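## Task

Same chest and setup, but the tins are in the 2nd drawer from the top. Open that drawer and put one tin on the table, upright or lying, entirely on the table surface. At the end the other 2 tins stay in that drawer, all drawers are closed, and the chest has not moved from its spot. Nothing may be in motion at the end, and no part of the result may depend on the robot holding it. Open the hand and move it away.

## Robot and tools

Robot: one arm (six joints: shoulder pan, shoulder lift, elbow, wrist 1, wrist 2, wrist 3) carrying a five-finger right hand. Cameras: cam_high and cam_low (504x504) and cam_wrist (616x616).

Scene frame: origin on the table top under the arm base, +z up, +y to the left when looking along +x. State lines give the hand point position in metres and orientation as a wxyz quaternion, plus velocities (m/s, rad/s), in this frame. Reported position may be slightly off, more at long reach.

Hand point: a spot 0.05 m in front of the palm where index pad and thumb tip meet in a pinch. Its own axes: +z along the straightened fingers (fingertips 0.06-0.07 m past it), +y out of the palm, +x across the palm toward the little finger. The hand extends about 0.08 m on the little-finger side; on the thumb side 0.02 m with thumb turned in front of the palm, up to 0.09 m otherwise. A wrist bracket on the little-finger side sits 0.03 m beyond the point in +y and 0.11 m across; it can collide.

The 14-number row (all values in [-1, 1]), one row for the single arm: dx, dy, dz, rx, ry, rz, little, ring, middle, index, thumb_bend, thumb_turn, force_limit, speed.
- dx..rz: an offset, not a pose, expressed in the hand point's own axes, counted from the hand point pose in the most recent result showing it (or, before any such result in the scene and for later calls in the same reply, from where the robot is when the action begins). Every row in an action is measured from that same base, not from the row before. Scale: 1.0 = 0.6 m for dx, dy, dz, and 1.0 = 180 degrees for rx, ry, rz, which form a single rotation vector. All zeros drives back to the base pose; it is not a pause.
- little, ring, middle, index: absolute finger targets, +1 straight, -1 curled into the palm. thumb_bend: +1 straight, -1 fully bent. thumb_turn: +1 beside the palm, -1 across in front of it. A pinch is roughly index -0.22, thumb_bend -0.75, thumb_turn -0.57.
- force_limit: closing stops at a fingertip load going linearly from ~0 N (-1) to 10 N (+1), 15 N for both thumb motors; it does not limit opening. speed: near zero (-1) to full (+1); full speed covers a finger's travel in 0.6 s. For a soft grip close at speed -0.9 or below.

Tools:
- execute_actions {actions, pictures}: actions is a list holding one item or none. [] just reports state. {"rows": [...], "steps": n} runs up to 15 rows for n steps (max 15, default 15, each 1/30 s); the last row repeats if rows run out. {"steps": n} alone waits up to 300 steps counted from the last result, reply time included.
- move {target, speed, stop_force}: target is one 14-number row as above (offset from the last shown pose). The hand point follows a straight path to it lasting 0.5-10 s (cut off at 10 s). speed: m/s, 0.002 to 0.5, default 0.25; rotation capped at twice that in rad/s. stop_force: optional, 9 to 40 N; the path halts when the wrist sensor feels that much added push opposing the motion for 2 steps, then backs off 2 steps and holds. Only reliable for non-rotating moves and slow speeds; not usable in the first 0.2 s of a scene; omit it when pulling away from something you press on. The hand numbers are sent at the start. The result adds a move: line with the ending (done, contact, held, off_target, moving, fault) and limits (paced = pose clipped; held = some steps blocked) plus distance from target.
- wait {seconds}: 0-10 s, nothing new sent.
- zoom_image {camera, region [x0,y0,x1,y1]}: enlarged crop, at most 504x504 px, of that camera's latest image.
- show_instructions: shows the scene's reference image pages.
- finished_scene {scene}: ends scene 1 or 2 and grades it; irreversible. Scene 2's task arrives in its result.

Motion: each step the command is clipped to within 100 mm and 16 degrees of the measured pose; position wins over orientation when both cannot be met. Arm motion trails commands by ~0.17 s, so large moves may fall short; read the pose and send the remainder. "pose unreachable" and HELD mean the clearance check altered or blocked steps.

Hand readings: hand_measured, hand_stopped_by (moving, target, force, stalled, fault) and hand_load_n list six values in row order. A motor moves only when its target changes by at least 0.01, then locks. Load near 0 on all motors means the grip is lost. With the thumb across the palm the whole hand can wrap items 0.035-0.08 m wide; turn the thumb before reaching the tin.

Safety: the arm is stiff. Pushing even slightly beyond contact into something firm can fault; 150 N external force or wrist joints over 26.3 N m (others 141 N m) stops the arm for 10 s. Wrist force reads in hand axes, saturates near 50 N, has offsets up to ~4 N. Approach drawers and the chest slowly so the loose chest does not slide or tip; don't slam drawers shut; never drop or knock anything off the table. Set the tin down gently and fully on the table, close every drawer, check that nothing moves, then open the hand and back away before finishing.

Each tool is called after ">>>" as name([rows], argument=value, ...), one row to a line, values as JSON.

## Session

>>> show_instructions()

>>> execute_actions(actions=[])

Reference images for this scene: FIVE-FINGER HAND page 1.

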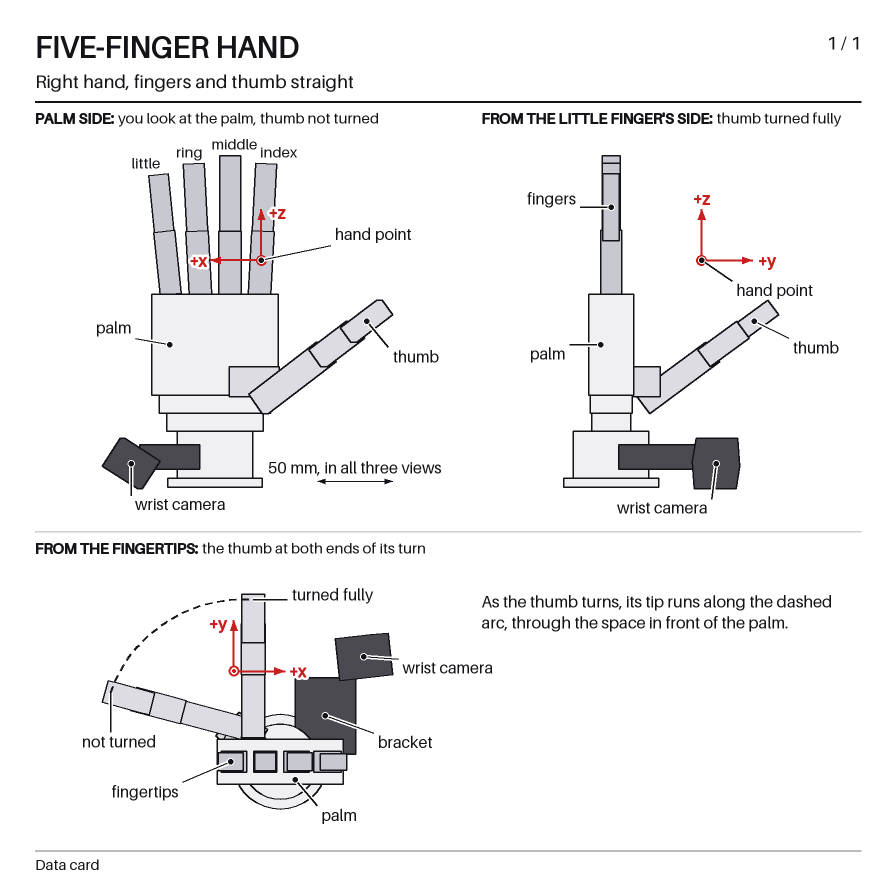

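Scene clock: 0.00 s of 6600.00 s.
end_effector_position=(+0.5029, +0.0067, +0.1829) hand_measured=(+1.000, +1.000, +1.000, +1.000, +1.000, +1.000) hand_load_n=(+0.0, +0.0, +0.0, +0.0, +0.0, +0.0) hand_stopped_by=(target, target, target, target, target, target) hand_force_limit=0.00 hand_speed=-0.80 end_effector_quat_wxyz=(+0.230, -0.167, +0.809, +0.514) end_effector_velocity=(-0.000, +0.000, -0.000) end_effector_angular_velocity=(+0.001, +0.001, +0.000)
Joint positions: [-0.756 -0.848  1.664  0.997  0.748 -3.058]
Joint velocities: [-0.     0.001  0.001 -0.    -0.    -0.   ]
Joint torques (N m, as the arm reports them, + toward a larger angle): no reading
Wrist force (N, on the end effector, along its own x y z axes, offset not removed): no reading
Wrist torque (N m, same axes, about the end effector's origin, offset not removed): no reading
Hand target: +0.503, +0.007, +0.183; +0.230, -0.167, +0.809, +0.514

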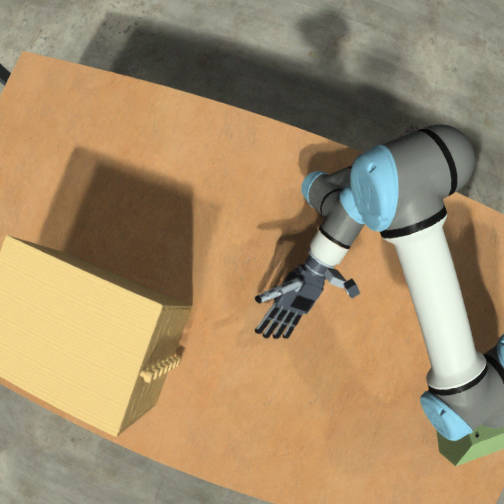

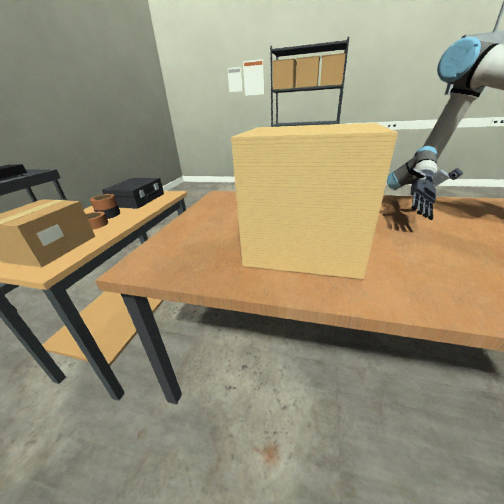

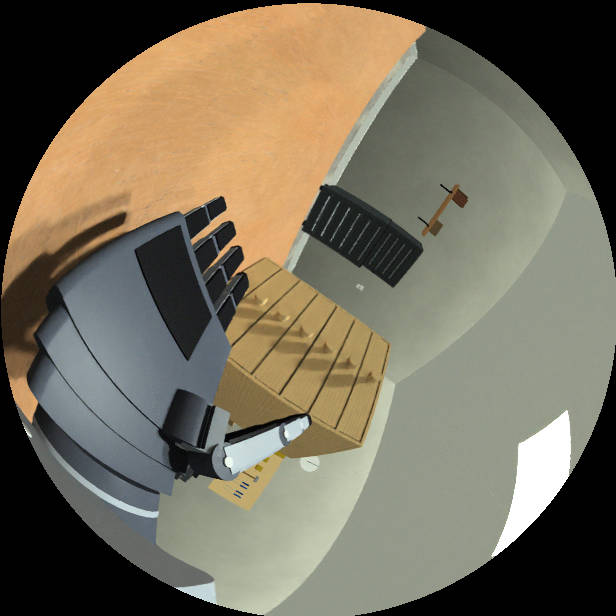

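>>> zoom_image(camera="cam_high", region=[0,220,230,450])

>>> zoom_image(camera="cam_high", region=[110,300,210,400])

>>> zoom_image(camera="cam_wrist", region=[200,240,420,460])

Region (0, 220, 230, 450) of cam_high's 504x504 image, scaled by 2.191, with more detail than that image has.

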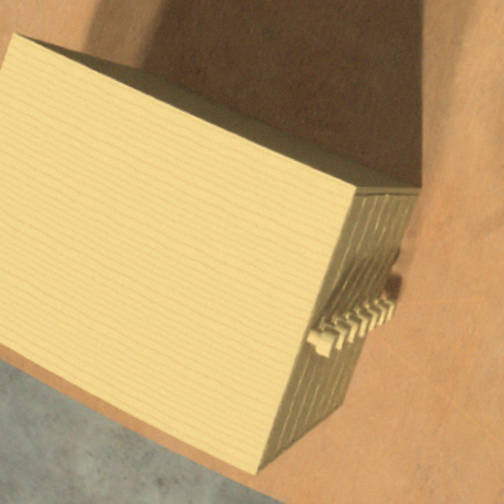

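Region (110, 300, 210, 400) of cam_high's 504x504 image, scaled by 5.040, with more detail than that image has.

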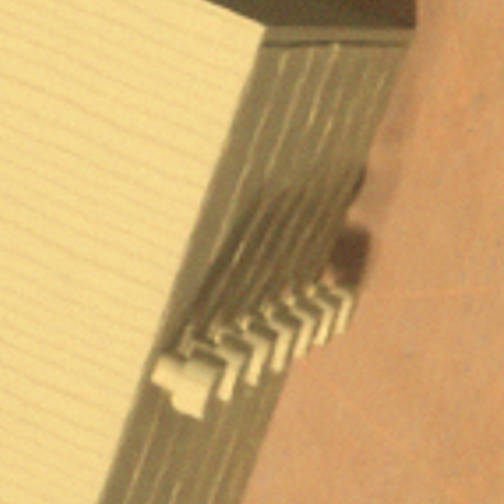

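Region (200, 240, 420, 460) of cam_wrist's 616x616 image, scaled by 2.291, with more detail than that image has.

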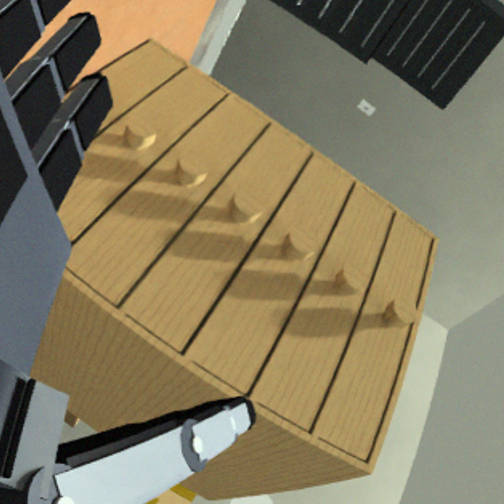

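>>> move(target=[-0.2347,0.1498,0.2033,-0.0178,-0.1346,0.650,-1,-1,-1,0.6,-0.45,-0.57,0.9,0.5], speed=0.3)

Scene clock: 22.90 s of 6600.00 s.
end_effector_position=(+0.5998, +0.1596, +0.2827) hand_measured=(-1.000, -1.000, -1.000, +0.600, -0.450, -0.570) hand_load_n=(+0.0, +0.0, +0.0, +0.0, +0.0, +0.0) hand_stopped_by=(target, target, target, target, target, target) hand_force_limit=0.90 hand_speed=0.50 end_effector_quat_wxyz=(-0.181, +0.685, +0.497, +0.501) end_effector_velocity=(+0.002, -0.001, -0.000) end_effector_angular_velocity=(-0.000, +0.009, -0.012)
Joint positions: [-0.082 -1.309  1.99   0.033  1.002  0.214]
Joint velocities: [ 0.006 -0.    -0.005 -0.001  0.013  0.019]
Joint torques (N m, as the arm reports them, + toward a larger angle): [ 30.69 -40.19 -24.19  -0.84   1.61   1.7 ]
Wrist force (N, on the end effector, along its own x y z axes, offset not removed): [-0.8 2.9 0.5]
Wrist torque (N m, same axes, about the end effector's origin, offset not removed): [0.35 0.49 0.32]
Hand target: +0.600, +0.160, +0.283; -0.181, +0.685, +0.497, +0.501
Off the commanded pose: 0.000 m, 0 deg.
After step 90, 15.83 s passed at rest.
move: done

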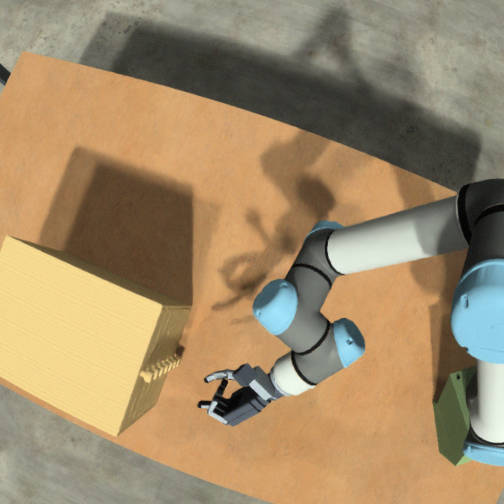

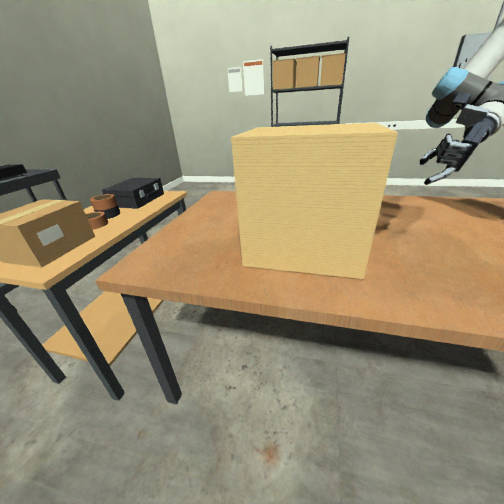

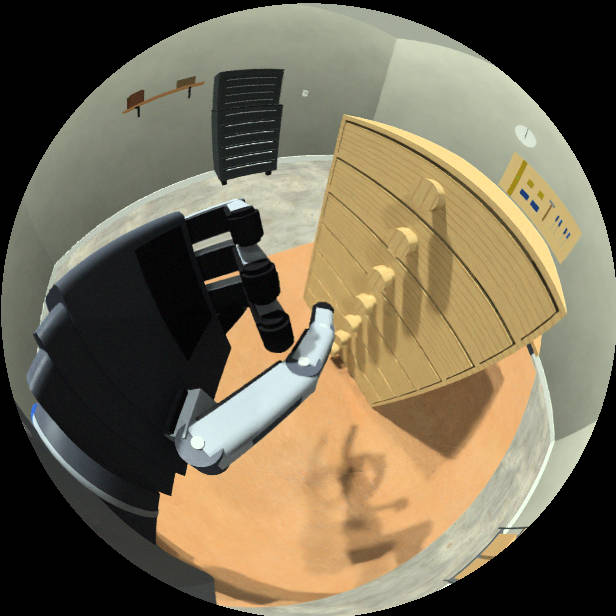

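>>> zoom_image(camera="cam_wrist", region=[260,100,580,420])

>>> zoom_image(camera="cam_low", region=[340,90,504,290])

Region (260, 100, 580, 420) of cam_wrist's 616x616 image, scaled by 1.575, with more detail than that image has.

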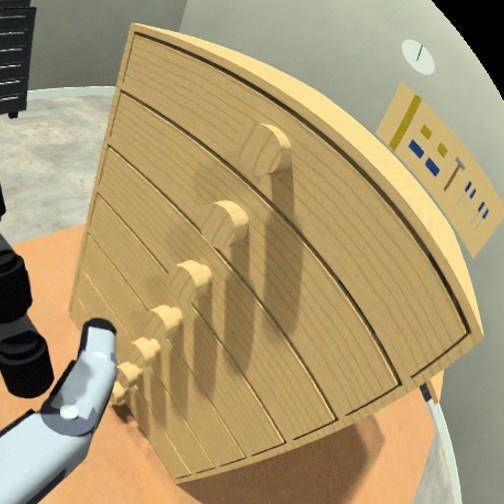

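Region (340, 90, 504, 290) of cam_low's 504x504 image, scaled by 2.520, with more detail than that image has; it fills the left 413 columns of this view, and the rest is white.

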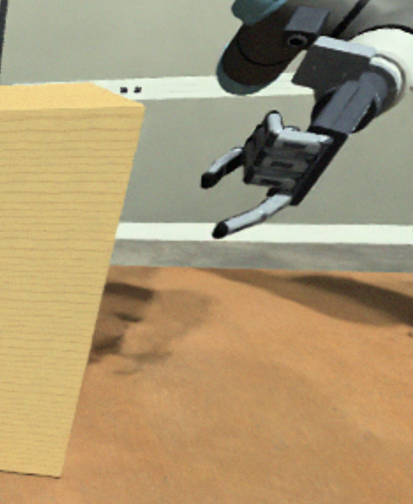

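>>> move(target=[0.0108,0.0811,0.0456,0,0,0,-1,-1,-1,0.6,-0.45,-0.57,0.9,0.5], speed=0.1)

>>> zoom_image(camera="cam_wrist", region=[220,120,500,400])

>>> zoom_image(camera="cam_high", region=[110,320,230,440])

Scene clock: 40.97 s of 6600.00 s.
end_effector_position=(+0.6554, +0.1618, +0.2887) hand_measured=(-1.000, -1.000, -1.000, +0.600, -0.450, -0.570) hand_load_n=(+0.0, +0.0, +0.0, +0.0, +0.0, +0.0) hand_stopped_by=(target, target, target, target, target, target) hand_force_limit=0.90 hand_speed=0.50 end_effector_quat_wxyz=(-0.181, +0.685, +0.497, +0.501) end_effector_velocity=(+0.002, +0.000, +0.000) end_effector_angular_velocity=(-0.000, +0.000, +0.001)
Joint positions: [-0.054 -1.232  1.815  0.119  1.024  0.235]
Joint velocities: [ 0.001  0.004 -0.008  0.005  0.001  0.   ]
Joint torques (N m, as the arm reports them, + toward a larger angle): [ 32.35 -22.66 -25.05   3.13   1.35   1.65]
Wrist force (N, on the end effector, along its own x y z axes, offset not removed): [1.3 0.4 -1.9]
Wrist torque (N m, same axes, about the end effector's origin, offset not removed): [0.17 0.20 0.34]
Hand target: +0.656, +0.162, +0.289; -0.181, +0.685, +0.497, +0.501
Off the commanded pose: 0.000 m, 0 deg.
After step 90, 14.00 s passed at rest.
move: done

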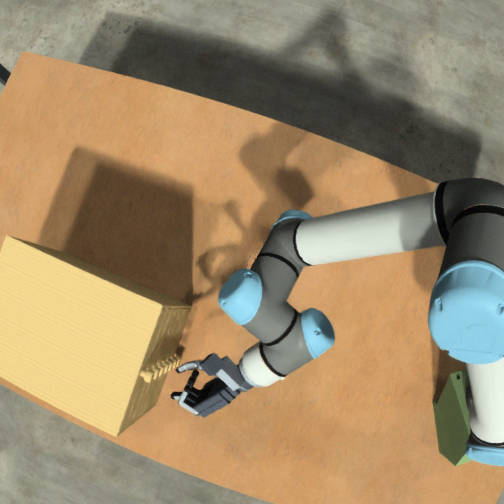

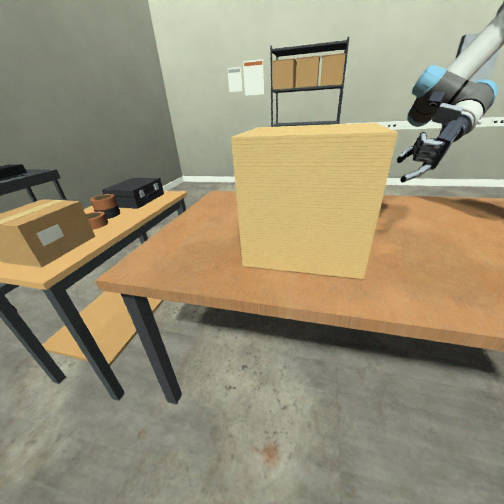

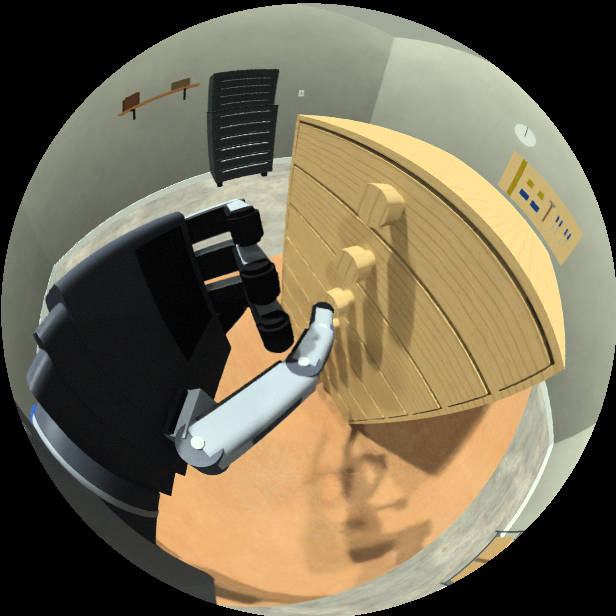

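Region (220, 120, 500, 400) of cam_wrist's 616x616 image, scaled by 1.800, with more detail than that image has.

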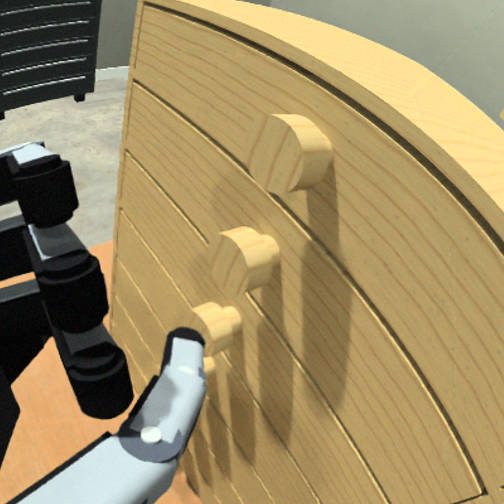

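Region (110, 320, 230, 440) of cam_high's 504x504 image, scaled by 4.200, with more detail than that image has.

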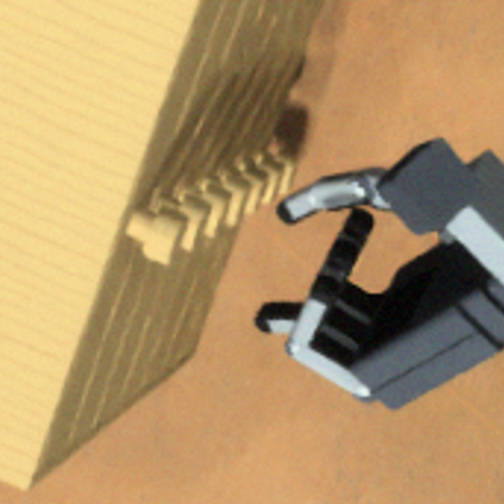

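>>> move(target=[0.0333,0.0528,0.0088,0,0,0,-1,-1,-1,0.6,-0.45,-0.57,0.9,0.5], speed=0.05)

>>> zoom_image(camera="cam_wrist", region=[220,160,460,400])

>>> zoom_image(camera="cam_high", region=[110,320,230,440])

Scene clock: 50.57 s of 6600.00 s.
end_effector_position=(+0.6852, +0.1617, +0.3115) hand_measured=(-1.000, -1.000, -1.000, +0.600, -0.450, -0.570) hand_load_n=(+0.0, +0.0, +0.0, +0.0, +0.0, +0.0) hand_stopped_by=(target, target, target, target, target, target) hand_force_limit=0.90 hand_speed=0.50 end_effector_quat_wxyz=(-0.181, +0.685, +0.497, +0.501) end_effector_velocity=(+0.002, -0.000, +0.001) end_effector_angular_velocity=(-0.000, +0.001, -0.000)
Joint positions: [-0.024 -1.216  1.708  0.199  1.047  0.258]
Joint velocities: [ 0.001  0.002 -0.008  0.006  0.001  0.001]
Joint torques (N m, as the arm reports them, + toward a larger angle): [ 32.74 -23.07 -27.05   3.01   1.5    1.62]
Wrist force (N, on the end effector, along its own x y z axes, offset not removed): [-1.0 0.5 2.2]
Wrist torque (N m, same axes, about the end effector's origin, offset not removed): [-0.08 0.25 0.25]
Hand target: +0.685, +0.162, +0.312; -0.181, +0.685, +0.497, +0.501
Off the commanded pose: 0.000 m, 0 deg.
After step 90, 5.43 s passed at rest.
move: done

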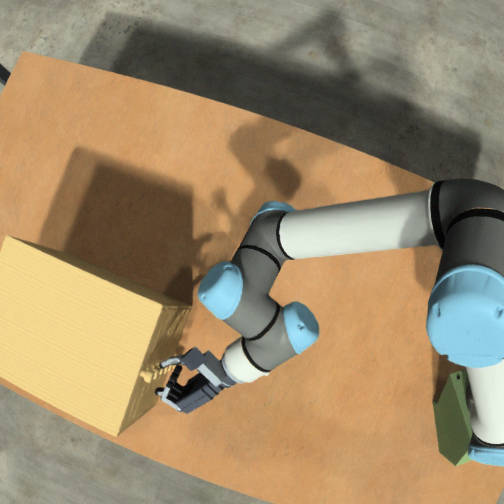

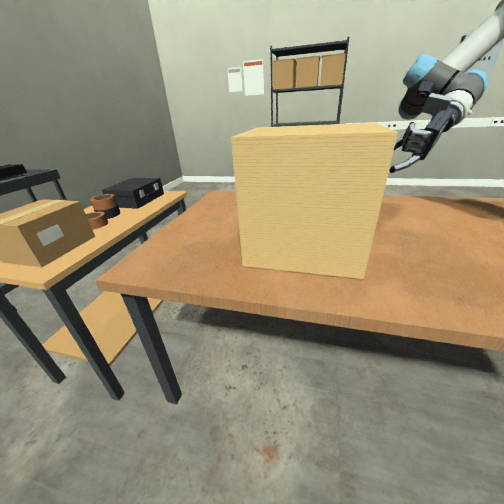

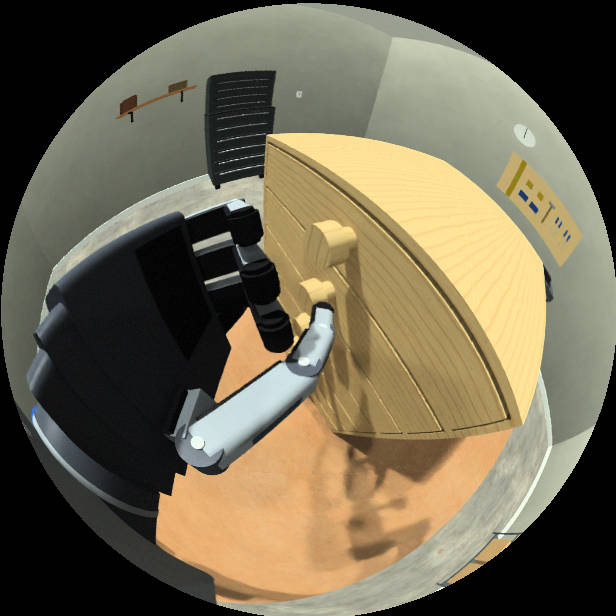

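Region (220, 160, 460, 400) of cam_wrist's 616x616 image, scaled by 2.100, with more detail than that image has.

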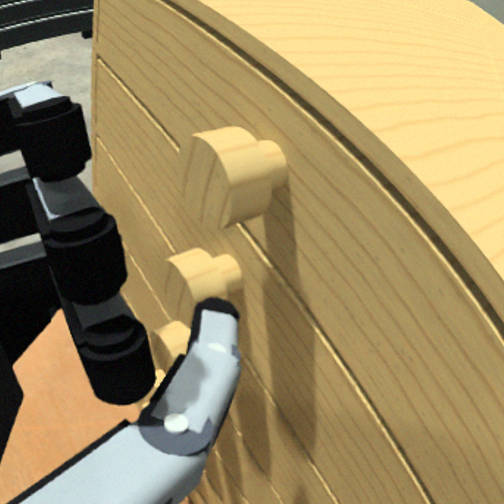

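Region (110, 320, 230, 440) of cam_high's 504x504 image, scaled by 4.200, with more detail than that image has.

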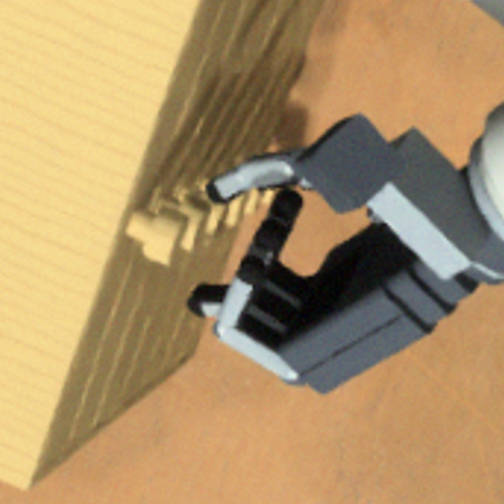

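>>> move(target=[0.0012,0.021,0.007,0,0,0,-1,-1,-1,0.6,-0.45,-0.57,0.9,-0.8], speed=0.02)

>>> zoom_image(camera="cam_wrist", region=[220,160,460,400])

>>> zoom_image(camera="cam_high", region=[110,320,230,440])

Scene clock: 55.03 s of 6600.00 s.
end_effector_position=(+0.6979, +0.1597, +0.3135) hand_measured=(-1.000, -1.000, -1.000, +0.600, -0.450, -0.570) hand_load_n=(+0.0, +0.0, +0.0, +0.0, +0.0, +0.0) hand_stopped_by=(target, target, target, target, target, target) hand_force_limit=0.90 hand_speed=-0.80 end_effector_quat_wxyz=(-0.181, +0.685, +0.497, +0.501) end_effector_velocity=(+0.003, -0.000, +0.001) end_effector_angular_velocity=(+0.000, -0.000, +0.000)
Joint positions: [-0.024 -1.199  1.665  0.225  1.047  0.258]
Joint velocities: [ 0.001  0.004 -0.01   0.005 -0.     0.   ]
Joint torques (N m, as the arm reports them, + toward a larger angle): [  7.09 -22.98 -27.36   2.9   -4.02  -1.73]
Wrist force (N, on the end effector, along its own x y z axes, offset not removed): [0.0 -0.6 0.9]
Wrist torque (N m, same axes, about the end effector's origin, offset not removed): [-0.07 0.15 0.25]
Hand target: +0.698, +0.160, +0.314; -0.181, +0.685, +0.497, +0.501
Off the commanded pose: 0.000 m, 0 deg.
After step 90, 0.53 s passed at rest.
move: done

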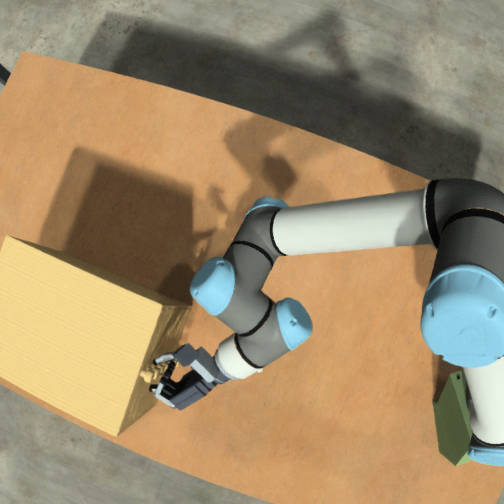

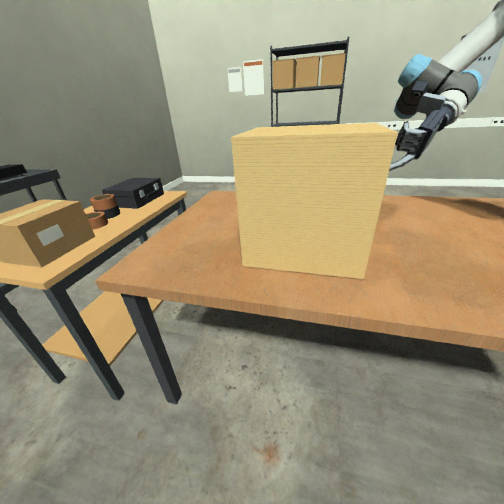

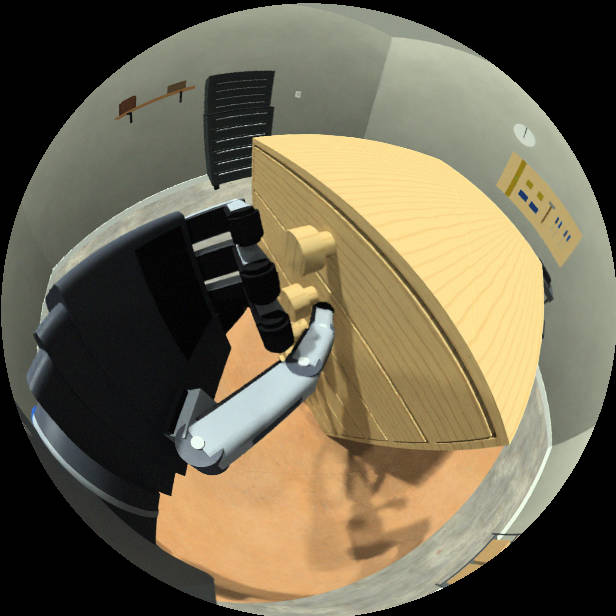

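Region (220, 160, 460, 400) of cam_wrist's 616x616 image, scaled by 2.100, with more detail than that image has.

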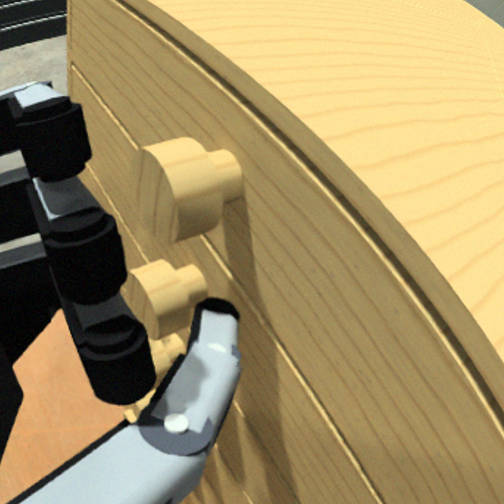

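Region (110, 320, 230, 440) of cam_high's 504x504 image, scaled by 4.200, with more detail than that image has.

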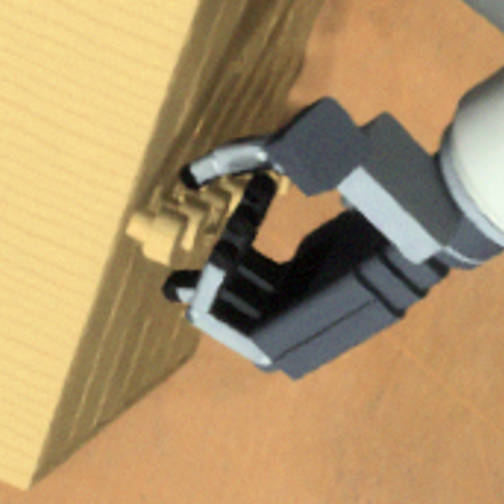

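>>> execute_actions([
  {"rows":[[0,0,0,0,0,0,-1,-1,-1,-0.15,-0.45,-0.57,0.9,-0.7]],"steps":15},
], pictures=false)

>>> wait(seconds=0.8)

>>> zoom_image(camera="cam_wrist", region=[220,160,460,400])

>>> zoom_image(camera="cam_high", region=[110,320,230,440])

Scene clock: 57.40 s of 6600.00 s.
end_effector_position=(+0.6979, +0.1597, +0.3134) hand_measured=(-1.000, -1.000, -1.000, +0.402, -0.450, -0.570) hand_load_n=(+0.0, +0.0, +0.0, +0.0, +0.0, +0.0) hand_stopped_by=(target, target, target, moving, target, target) hand_force_limit=0.90 hand_speed=-0.70 end_effector_quat_wxyz=(-0.181, +0.685, +0.497, +0.501) end_effector_velocity=(-0.000, +0.001, +0.001) end_effector_angular_velocity=(+0.001, -0.001, +0.001)
Joint positions: [-0.024 -1.199  1.665  0.225  1.047  0.258]
Joint velocities: [ 0.002 -0.001  0.    -0.    -0.     0.   ]
Joint torques (N m, as the arm reports them, + toward a larger angle): [ 11.76 -45.47   2.56  -0.87  -3.69  -0.91]
Wrist force (N, on the end effector, along its own x y z axes, offset not removed): [1.0 1.8 -0.1]
Wrist torque (N m, same axes, about the end effector's origin, offset not removed): [0.19 0.26 0.44]
Hand target: +0.698, +0.160, +0.313; -0.181, +0.685, +0.497, +0.501
Off the commanded pose: 0.000 m, 0 deg.
Steps of this call (steps 1 to 56: nothing new was sent; steps 57 to 71: all 15 steps of this action). Readings (end_effector_position | what the end effector reports):
57: (+0.6982, +0.1596, +0.3135) | hand_measured=(-1.000, -1.000, -1.000, +0.600, -0.450, -0.570) hand_load_n=(+0.0, +0.0, +0.0, +0.0, +0.0, +0.0) hand_stopped_by=(target, target, target, moving, target, target) hand_force_limit=0.90 hand_speed=-0.70
58: (+0.6982, +0.1596, +0.3135) | hand_measured=(-1.000, -1.000, -1.000, +0.600, -0.450, -0.570) hand_load_n=(+0.0, +0.0, +0.0, +0.0, +0.0, +0.0) hand_stopped_by=(target, target, target, moving, target, target) hand_force_limit=0.90 hand_speed=-0.70
60: (+0.6981, +0.1596, +0.3135) | hand_measured=(-1.000, -1.000, -1.000, +0.584, -0.450, -0.570) hand_load_n=(+0.0, +0.0, +0.0, +0.0, +0.0, +0.0) hand_stopped_by=(target, target, target, moving, target, target) hand_force_limit=0.90 hand_speed=-0.70
64: (+0.6979, +0.1597, +0.3133) | hand_measured=(-1.000, -1.000, -1.000, +0.518, -0.450, -0.570) hand_load_n=(+0.0, +0.0, +0.0, +0.0, +0.0, +0.0) hand_stopped_by=(target, target, target, moving, target, target) hand_force_limit=0.90 hand_speed=-0.70
71: the state above

Scene clock: 58.20 s of 6600.00 s.
end_effector_position=(+0.6978, +0.1597, +0.3135) hand_measured=(-1.000, -1.000, -1.000, +0.306, -0.450, -0.570) hand_load_n=(+0.0, +0.0, +0.0, +10.5, +0.0, +0.0) hand_stopped_by=(target, target, target, force, target, target) hand_force_limit=0.90 hand_speed=-0.70 end_effector_quat_wxyz=(-0.181, +0.685, +0.497, +0.501) end_effector_velocity=(-0.000, +0.000, +0.000) end_effector_angular_velocity=(+0.000, -0.000, +0.001)
Joint positions: [-0.024 -1.199  1.665  0.225  1.047  0.258]
Joint velocities: [ 0.001  0.    -0.    -0.     0.     0.   ]
Joint torques (N m, as the arm reports them, + toward a larger angle): [ 17.17 -50.89 -16.54  -1.65   3.05   0.83]
Wrist force (N, on the end effector, along its own x y z axes, offset not removed): [5.2 -6.3 10.3]
Wrist torque (N m, same axes, about the end effector's origin, offset not removed): [0.38 0.02 0.49]
Hand target: +0.698, +0.160, +0.313; -0.181, +0.685, +0.497, +0.501
Off the commanded pose: 0.000 m, 0 deg.
Steps of this call (steps 1 to 24: nothing new was sent). Readings (end_effector_position | what the end effector reports):
1: (+0.6979, +0.1597, +0.3134) | hand_measured=(-1.000, -1.000, -1.000, +0.384, -0.450, -0.570) hand_load_n=(+0.0, +0.0, +0.0, +0.0, +0.0, +0.0) hand_stopped_by=(target, target, target, moving, target, target) hand_force_limit=0.90 hand_speed=-0.70
2: (+0.6979, +0.1597, +0.3134) | hand_measured=(-1.000, -1.000, -1.000, +0.368, -0.450, -0.570) hand_load_n=(+0.0, +0.0, +0.0, +0.5, +0.0, +0.0) hand_stopped_by=(target, target, target, moving, target, target) hand_force_limit=0.90 hand_speed=-0.70
4: (+0.6978, +0.1597, +0.3134) | hand_measured=(-1.000, -1.000, -1.000, +0.336, -0.450, -0.570) hand_load_n=(+0.0, +0.0, +0.0, +3.0, +0.0, +0.0) hand_stopped_by=(target, target, target, moving, target, target) hand_force_limit=0.90 hand_speed=-0.70
8: (+0.6978, +0.1597, +0.3134) | hand_measured=(-1.000, -1.000, -1.000, +0.306, -0.450, -0.570) hand_load_n=(+0.0, +0.0, +0.0, +10.5, +0.0, +0.0) hand_stopped_by=(target, target, target, force, target, target) hand_force_limit=0.90 hand_speed=-0.70
24: the state above

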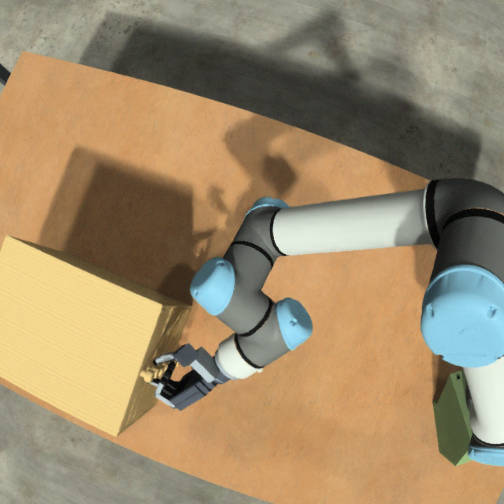

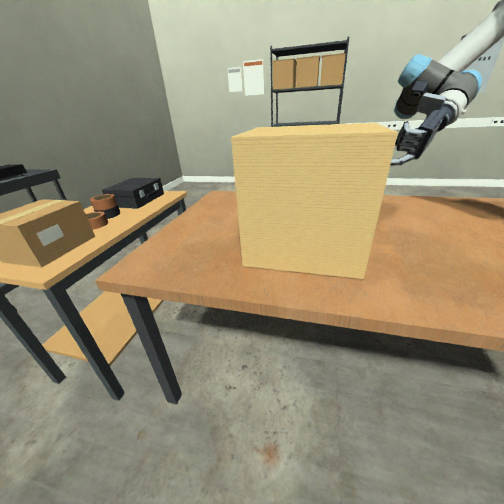

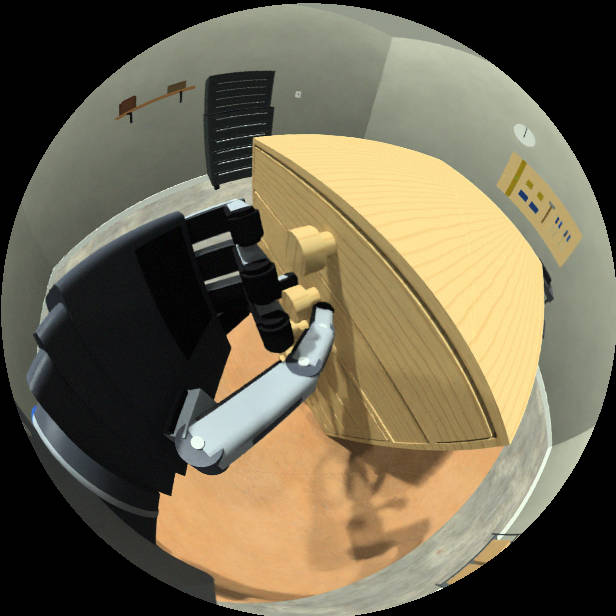

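Region (220, 160, 460, 400) of cam_wrist's 616x616 image, scaled by 2.100, with more detail than that image has.

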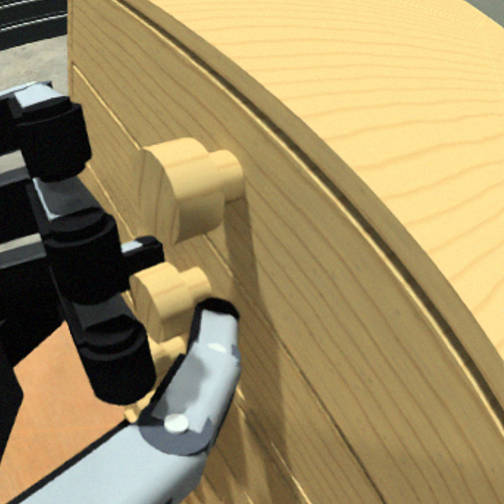

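Region (110, 320, 230, 440) of cam_high's 504x504 image, scaled by 4.200, with more detail than that image has.

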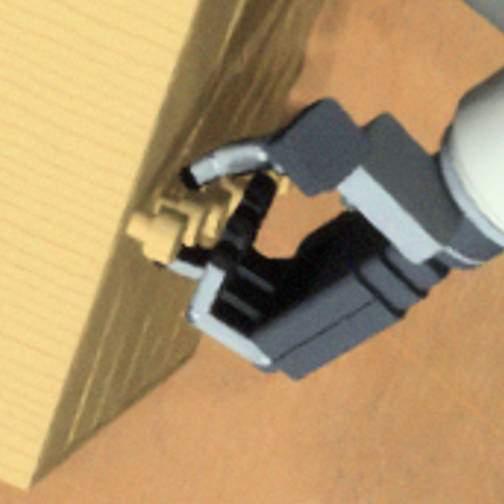

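>>> move(target=[0.0083,-0.0074,0.0125,0,0,0,-1,-1,-1,0.6,-0.45,-0.57,0.9,0.3], speed=0.015)

>>> execute_actions([
  {"rows":[[0,0,0,0,0,0,-1,-1,-1,-0.15,-0.45,-0.57,0.9,-0.7]],"steps":15},
], pictures=false)

>>> wait(seconds=1.0)

>>> zoom_image(camera="cam_wrist", region=[220,160,460,400])

>>> zoom_image(camera="cam_high", region=[110,320,230,440])

Scene clock: 61.60 s of 6600.00 s.
end_effector_position=(+0.6978, +0.1694, +0.3134) hand_measured=(-1.000, -1.000, -1.000, +0.600, -0.450, -0.570) hand_load_n=(+0.0, +0.0, +0.0, +0.0, +0.0, +0.0) hand_stopped_by=(target, target, target, target, target, target) hand_force_limit=0.90 hand_speed=0.30 end_effector_quat_wxyz=(-0.181, +0.685, +0.497, +0.501) end_effector_velocity=(-0.000, +0.003, -0.000) end_effector_angular_velocity=(+0.000, +0.001, +0.001)
Joint positions: [-0.005 -1.189  1.662  0.211  1.062  0.272]
Joint velocities: [ 0.005  0.003 -0.    -0.003  0.004  0.004]
Joint torques (N m, as the arm reports them, + toward a larger angle): [ 33.22 -23.35 -27.04  -0.96   1.45   1.63]
Wrist force (N, on the end effector, along its own x y z axes, offset not removed): [1.7 1.7 2.1]
Wrist torque (N m, same axes, about the end effector's origin, offset not removed): [0.15 -0.08 0.42]
Hand target: +0.698, +0.170, +0.313; -0.181, +0.685, +0.497, +0.501
Off the commanded pose: 0.000 m, 0 deg.
move: done

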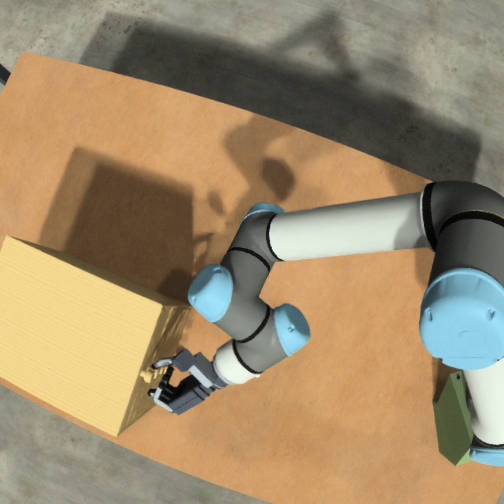

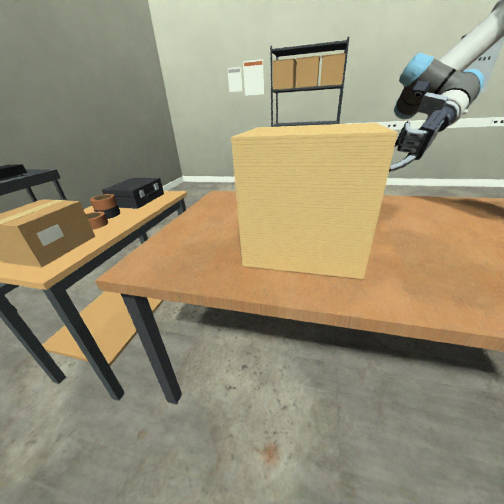

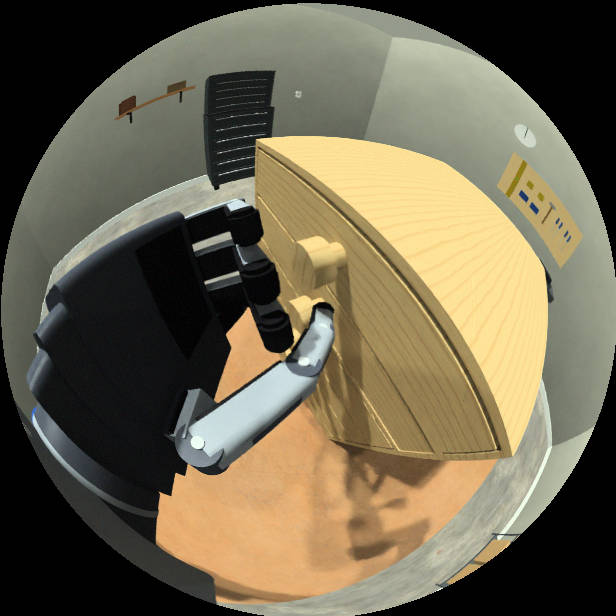

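Scene clock: 62.10 s of 6600.00 s.
end_effector_position=(+0.6978, +0.1695, +0.3134) hand_measured=(-1.000, -1.000, -1.000, +0.402, -0.450, -0.570) hand_load_n=(+0.0, +0.0, +0.0, +0.0, +0.0, +0.0) hand_stopped_by=(target, target, target, moving, target, target) hand_force_limit=0.90 hand_speed=-0.70 end_effector_quat_wxyz=(-0.181, +0.685, +0.497, +0.501) end_effector_velocity=(-0.001, -0.000, -0.001) end_effector_angular_velocity=(-0.001, +0.001, +0.000)
Joint positions: [-0.004 -1.189  1.662  0.211  1.062  0.272]
Joint velocities: [-0.001  0.     0.002 -0.001  0.    -0.001]
Joint torques (N m, as the arm reports them, + toward a larger angle): [ 15.27 -31.17 -21.73   2.38  -3.8   -1.72]
Wrist force (N, on the end effector, along its own x y z axes, offset not removed): [2.2 -0.2 1.0]
Wrist torque (N m, same axes, about the end effector's origin, offset not removed): [-0.13 0.03 0.37]
Hand target: +0.698, +0.169, +0.313; -0.181, +0.685, +0.497, +0.501
Off the commanded pose: 0.000 m, 0 deg.
Steps of this call (steps 1 to 15: all 15 steps of this action). Readings (end_effector_position | what the end effector reports):
1: (+0.6978, +0.1695, +0.3134) | hand_measured=(-1.000, -1.000, -1.000, +0.600, -0.450, -0.570) hand_load_n=(+0.0, +0.0, +0.0, +0.0, +0.0, +0.0) hand_stopped_by=(target, target, target, moving, target, target) hand_force_limit=0.90 hand_speed=-0.70
2: (+0.6978, +0.1695, +0.3134) | hand_measured=(-1.000, -1.000, -1.000, +0.600, -0.450, -0.570) hand_load_n=(+0.0, +0.0, +0.0, +0.0, +0.0, +0.0) hand_stopped_by=(target, target, target, moving, target, target) hand_force_limit=0.90 hand_speed=-0.70
4: (+0.6978, +0.1695, +0.3134) | hand_measured=(-1.000, -1.000, -1.000, +0.584, -0.450, -0.570) hand_load_n=(+0.0, +0.0, +0.0, +0.0, +0.0, +0.0) hand_stopped_by=(target, target, target, moving, target, target) hand_force_limit=0.90 hand_speed=-0.70
8: (+0.6978, +0.1695, +0.3134) | hand_measured=(-1.000, -1.000, -1.000, +0.518, -0.450, -0.570) hand_load_n=(+0.0, +0.0, +0.0, +0.0, +0.0, +0.0) hand_stopped_by=(target, target, target, moving, target, target) hand_force_limit=0.90 hand_speed=-0.70
15: the state above

Scene clock: 63.10 s of 6600.00 s.
end_effector_position=(+0.6978, +0.1695, +0.3134) hand_measured=(-1.000, -1.000, -1.000, +0.112, -0.450, -0.570) hand_load_n=(+0.0, +0.0, +0.0, +11.0, +0.0, +0.0) hand_stopped_by=(target, target, target, force, target, target) hand_force_limit=0.90 hand_speed=-0.70 end_effector_quat_wxyz=(-0.181, +0.685, +0.497, +0.501) end_effector_velocity=(-0.000, -0.000, -0.000) end_effector_angular_velocity=(-0.001, +0.000, +0.000)
Joint positions: [-0.005 -1.189  1.662  0.211  1.062  0.272]
Joint velocities: [-0.    -0.     0.     0.     0.001 -0.001]
Joint torques (N m, as the arm reports them, + toward a larger angle): [ -0.5  -44.62  -8.05  -1.54   4.14  -1.47]
Wrist force (N, on the end effector, along its own x y z axes, offset not removed): [5.8 -5.7 10.7]
Wrist torque (N m, same axes, about the end effector's origin, offset not removed): [0.39 0.65 0.35]
Hand target: +0.698, +0.169, +0.313; -0.181, +0.685, +0.497, +0.501
Off the commanded pose: 0.000 m, 0 deg.
Steps of this call (steps 1 to 30: nothing new was sent). Readings (end_effector_position | what the end effector reports):
1: (+0.6978, +0.1695, +0.3134) | hand_measured=(-1.000, -1.000, -1.000, +0.384, -0.450, -0.570) hand_load_n=(+0.0, +0.0, +0.0, +0.0, +0.0, +0.0) hand_stopped_by=(target, target, target, moving, target, target) hand_force_limit=0.90 hand_speed=-0.70
2: (+0.6978, +0.1695, +0.3134) | hand_measured=(-1.000, -1.000, -1.000, +0.368, -0.450, -0.570) hand_load_n=(+0.0, +0.0, +0.0, +0.0, +0.0, +0.0) hand_stopped_by=(target, target, target, moving, target, target) hand_force_limit=0.90 hand_speed=-0.70
4: (+0.6978, +0.1695, +0.3134) | hand_measured=(-1.000, -1.000, -1.000, +0.334, -0.450, -0.570) hand_load_n=(+0.0, +0.0, +0.0, +0.0, +0.0, +0.0) hand_stopped_by=(target, target, target, moving, target, target) hand_force_limit=0.90 hand_speed=-0.70
8: (+0.6978, +0.1695, +0.3134) | hand_measured=(-1.000, -1.000, -1.000, +0.268, -0.450, -0.570) hand_load_n=(+0.0, +0.0, +0.0, +0.0, +0.0, +0.0) hand_stopped_by=(target, target, target, moving, target, target) hand_force_limit=0.90 hand_speed=-0.70
30: the state above

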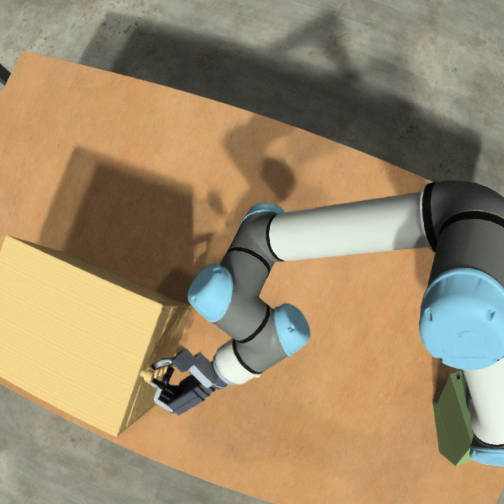

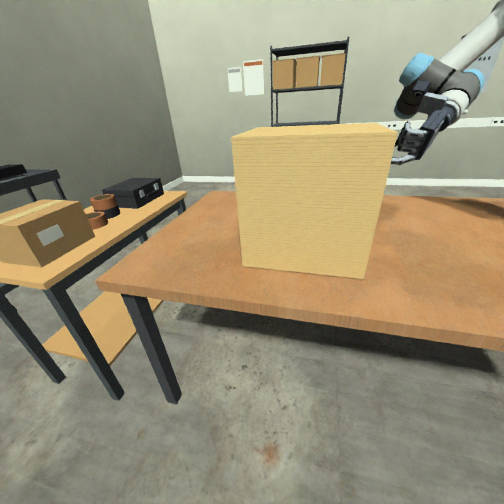

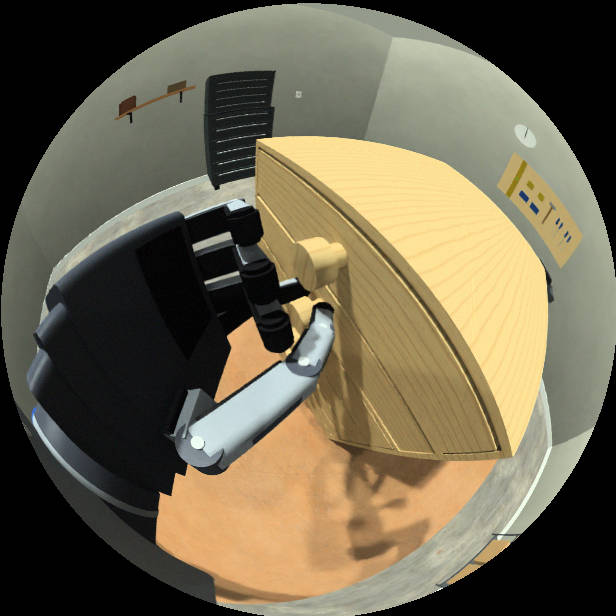

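Region (220, 160, 460, 400) of cam_wrist's 616x616 image, scaled by 2.100, with more detail than that image has.

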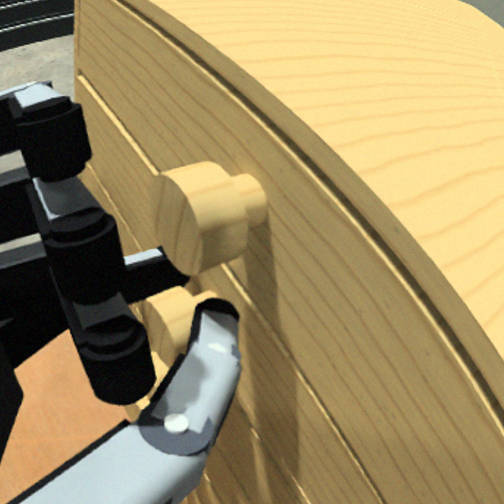

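Region (110, 320, 230, 440) of cam_high's 504x504 image, scaled by 4.200, with more detail than that image has.

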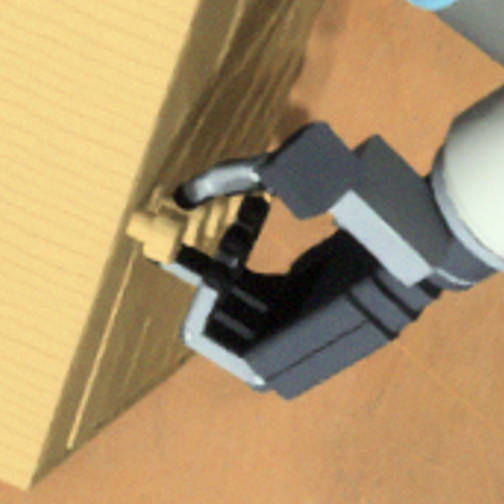

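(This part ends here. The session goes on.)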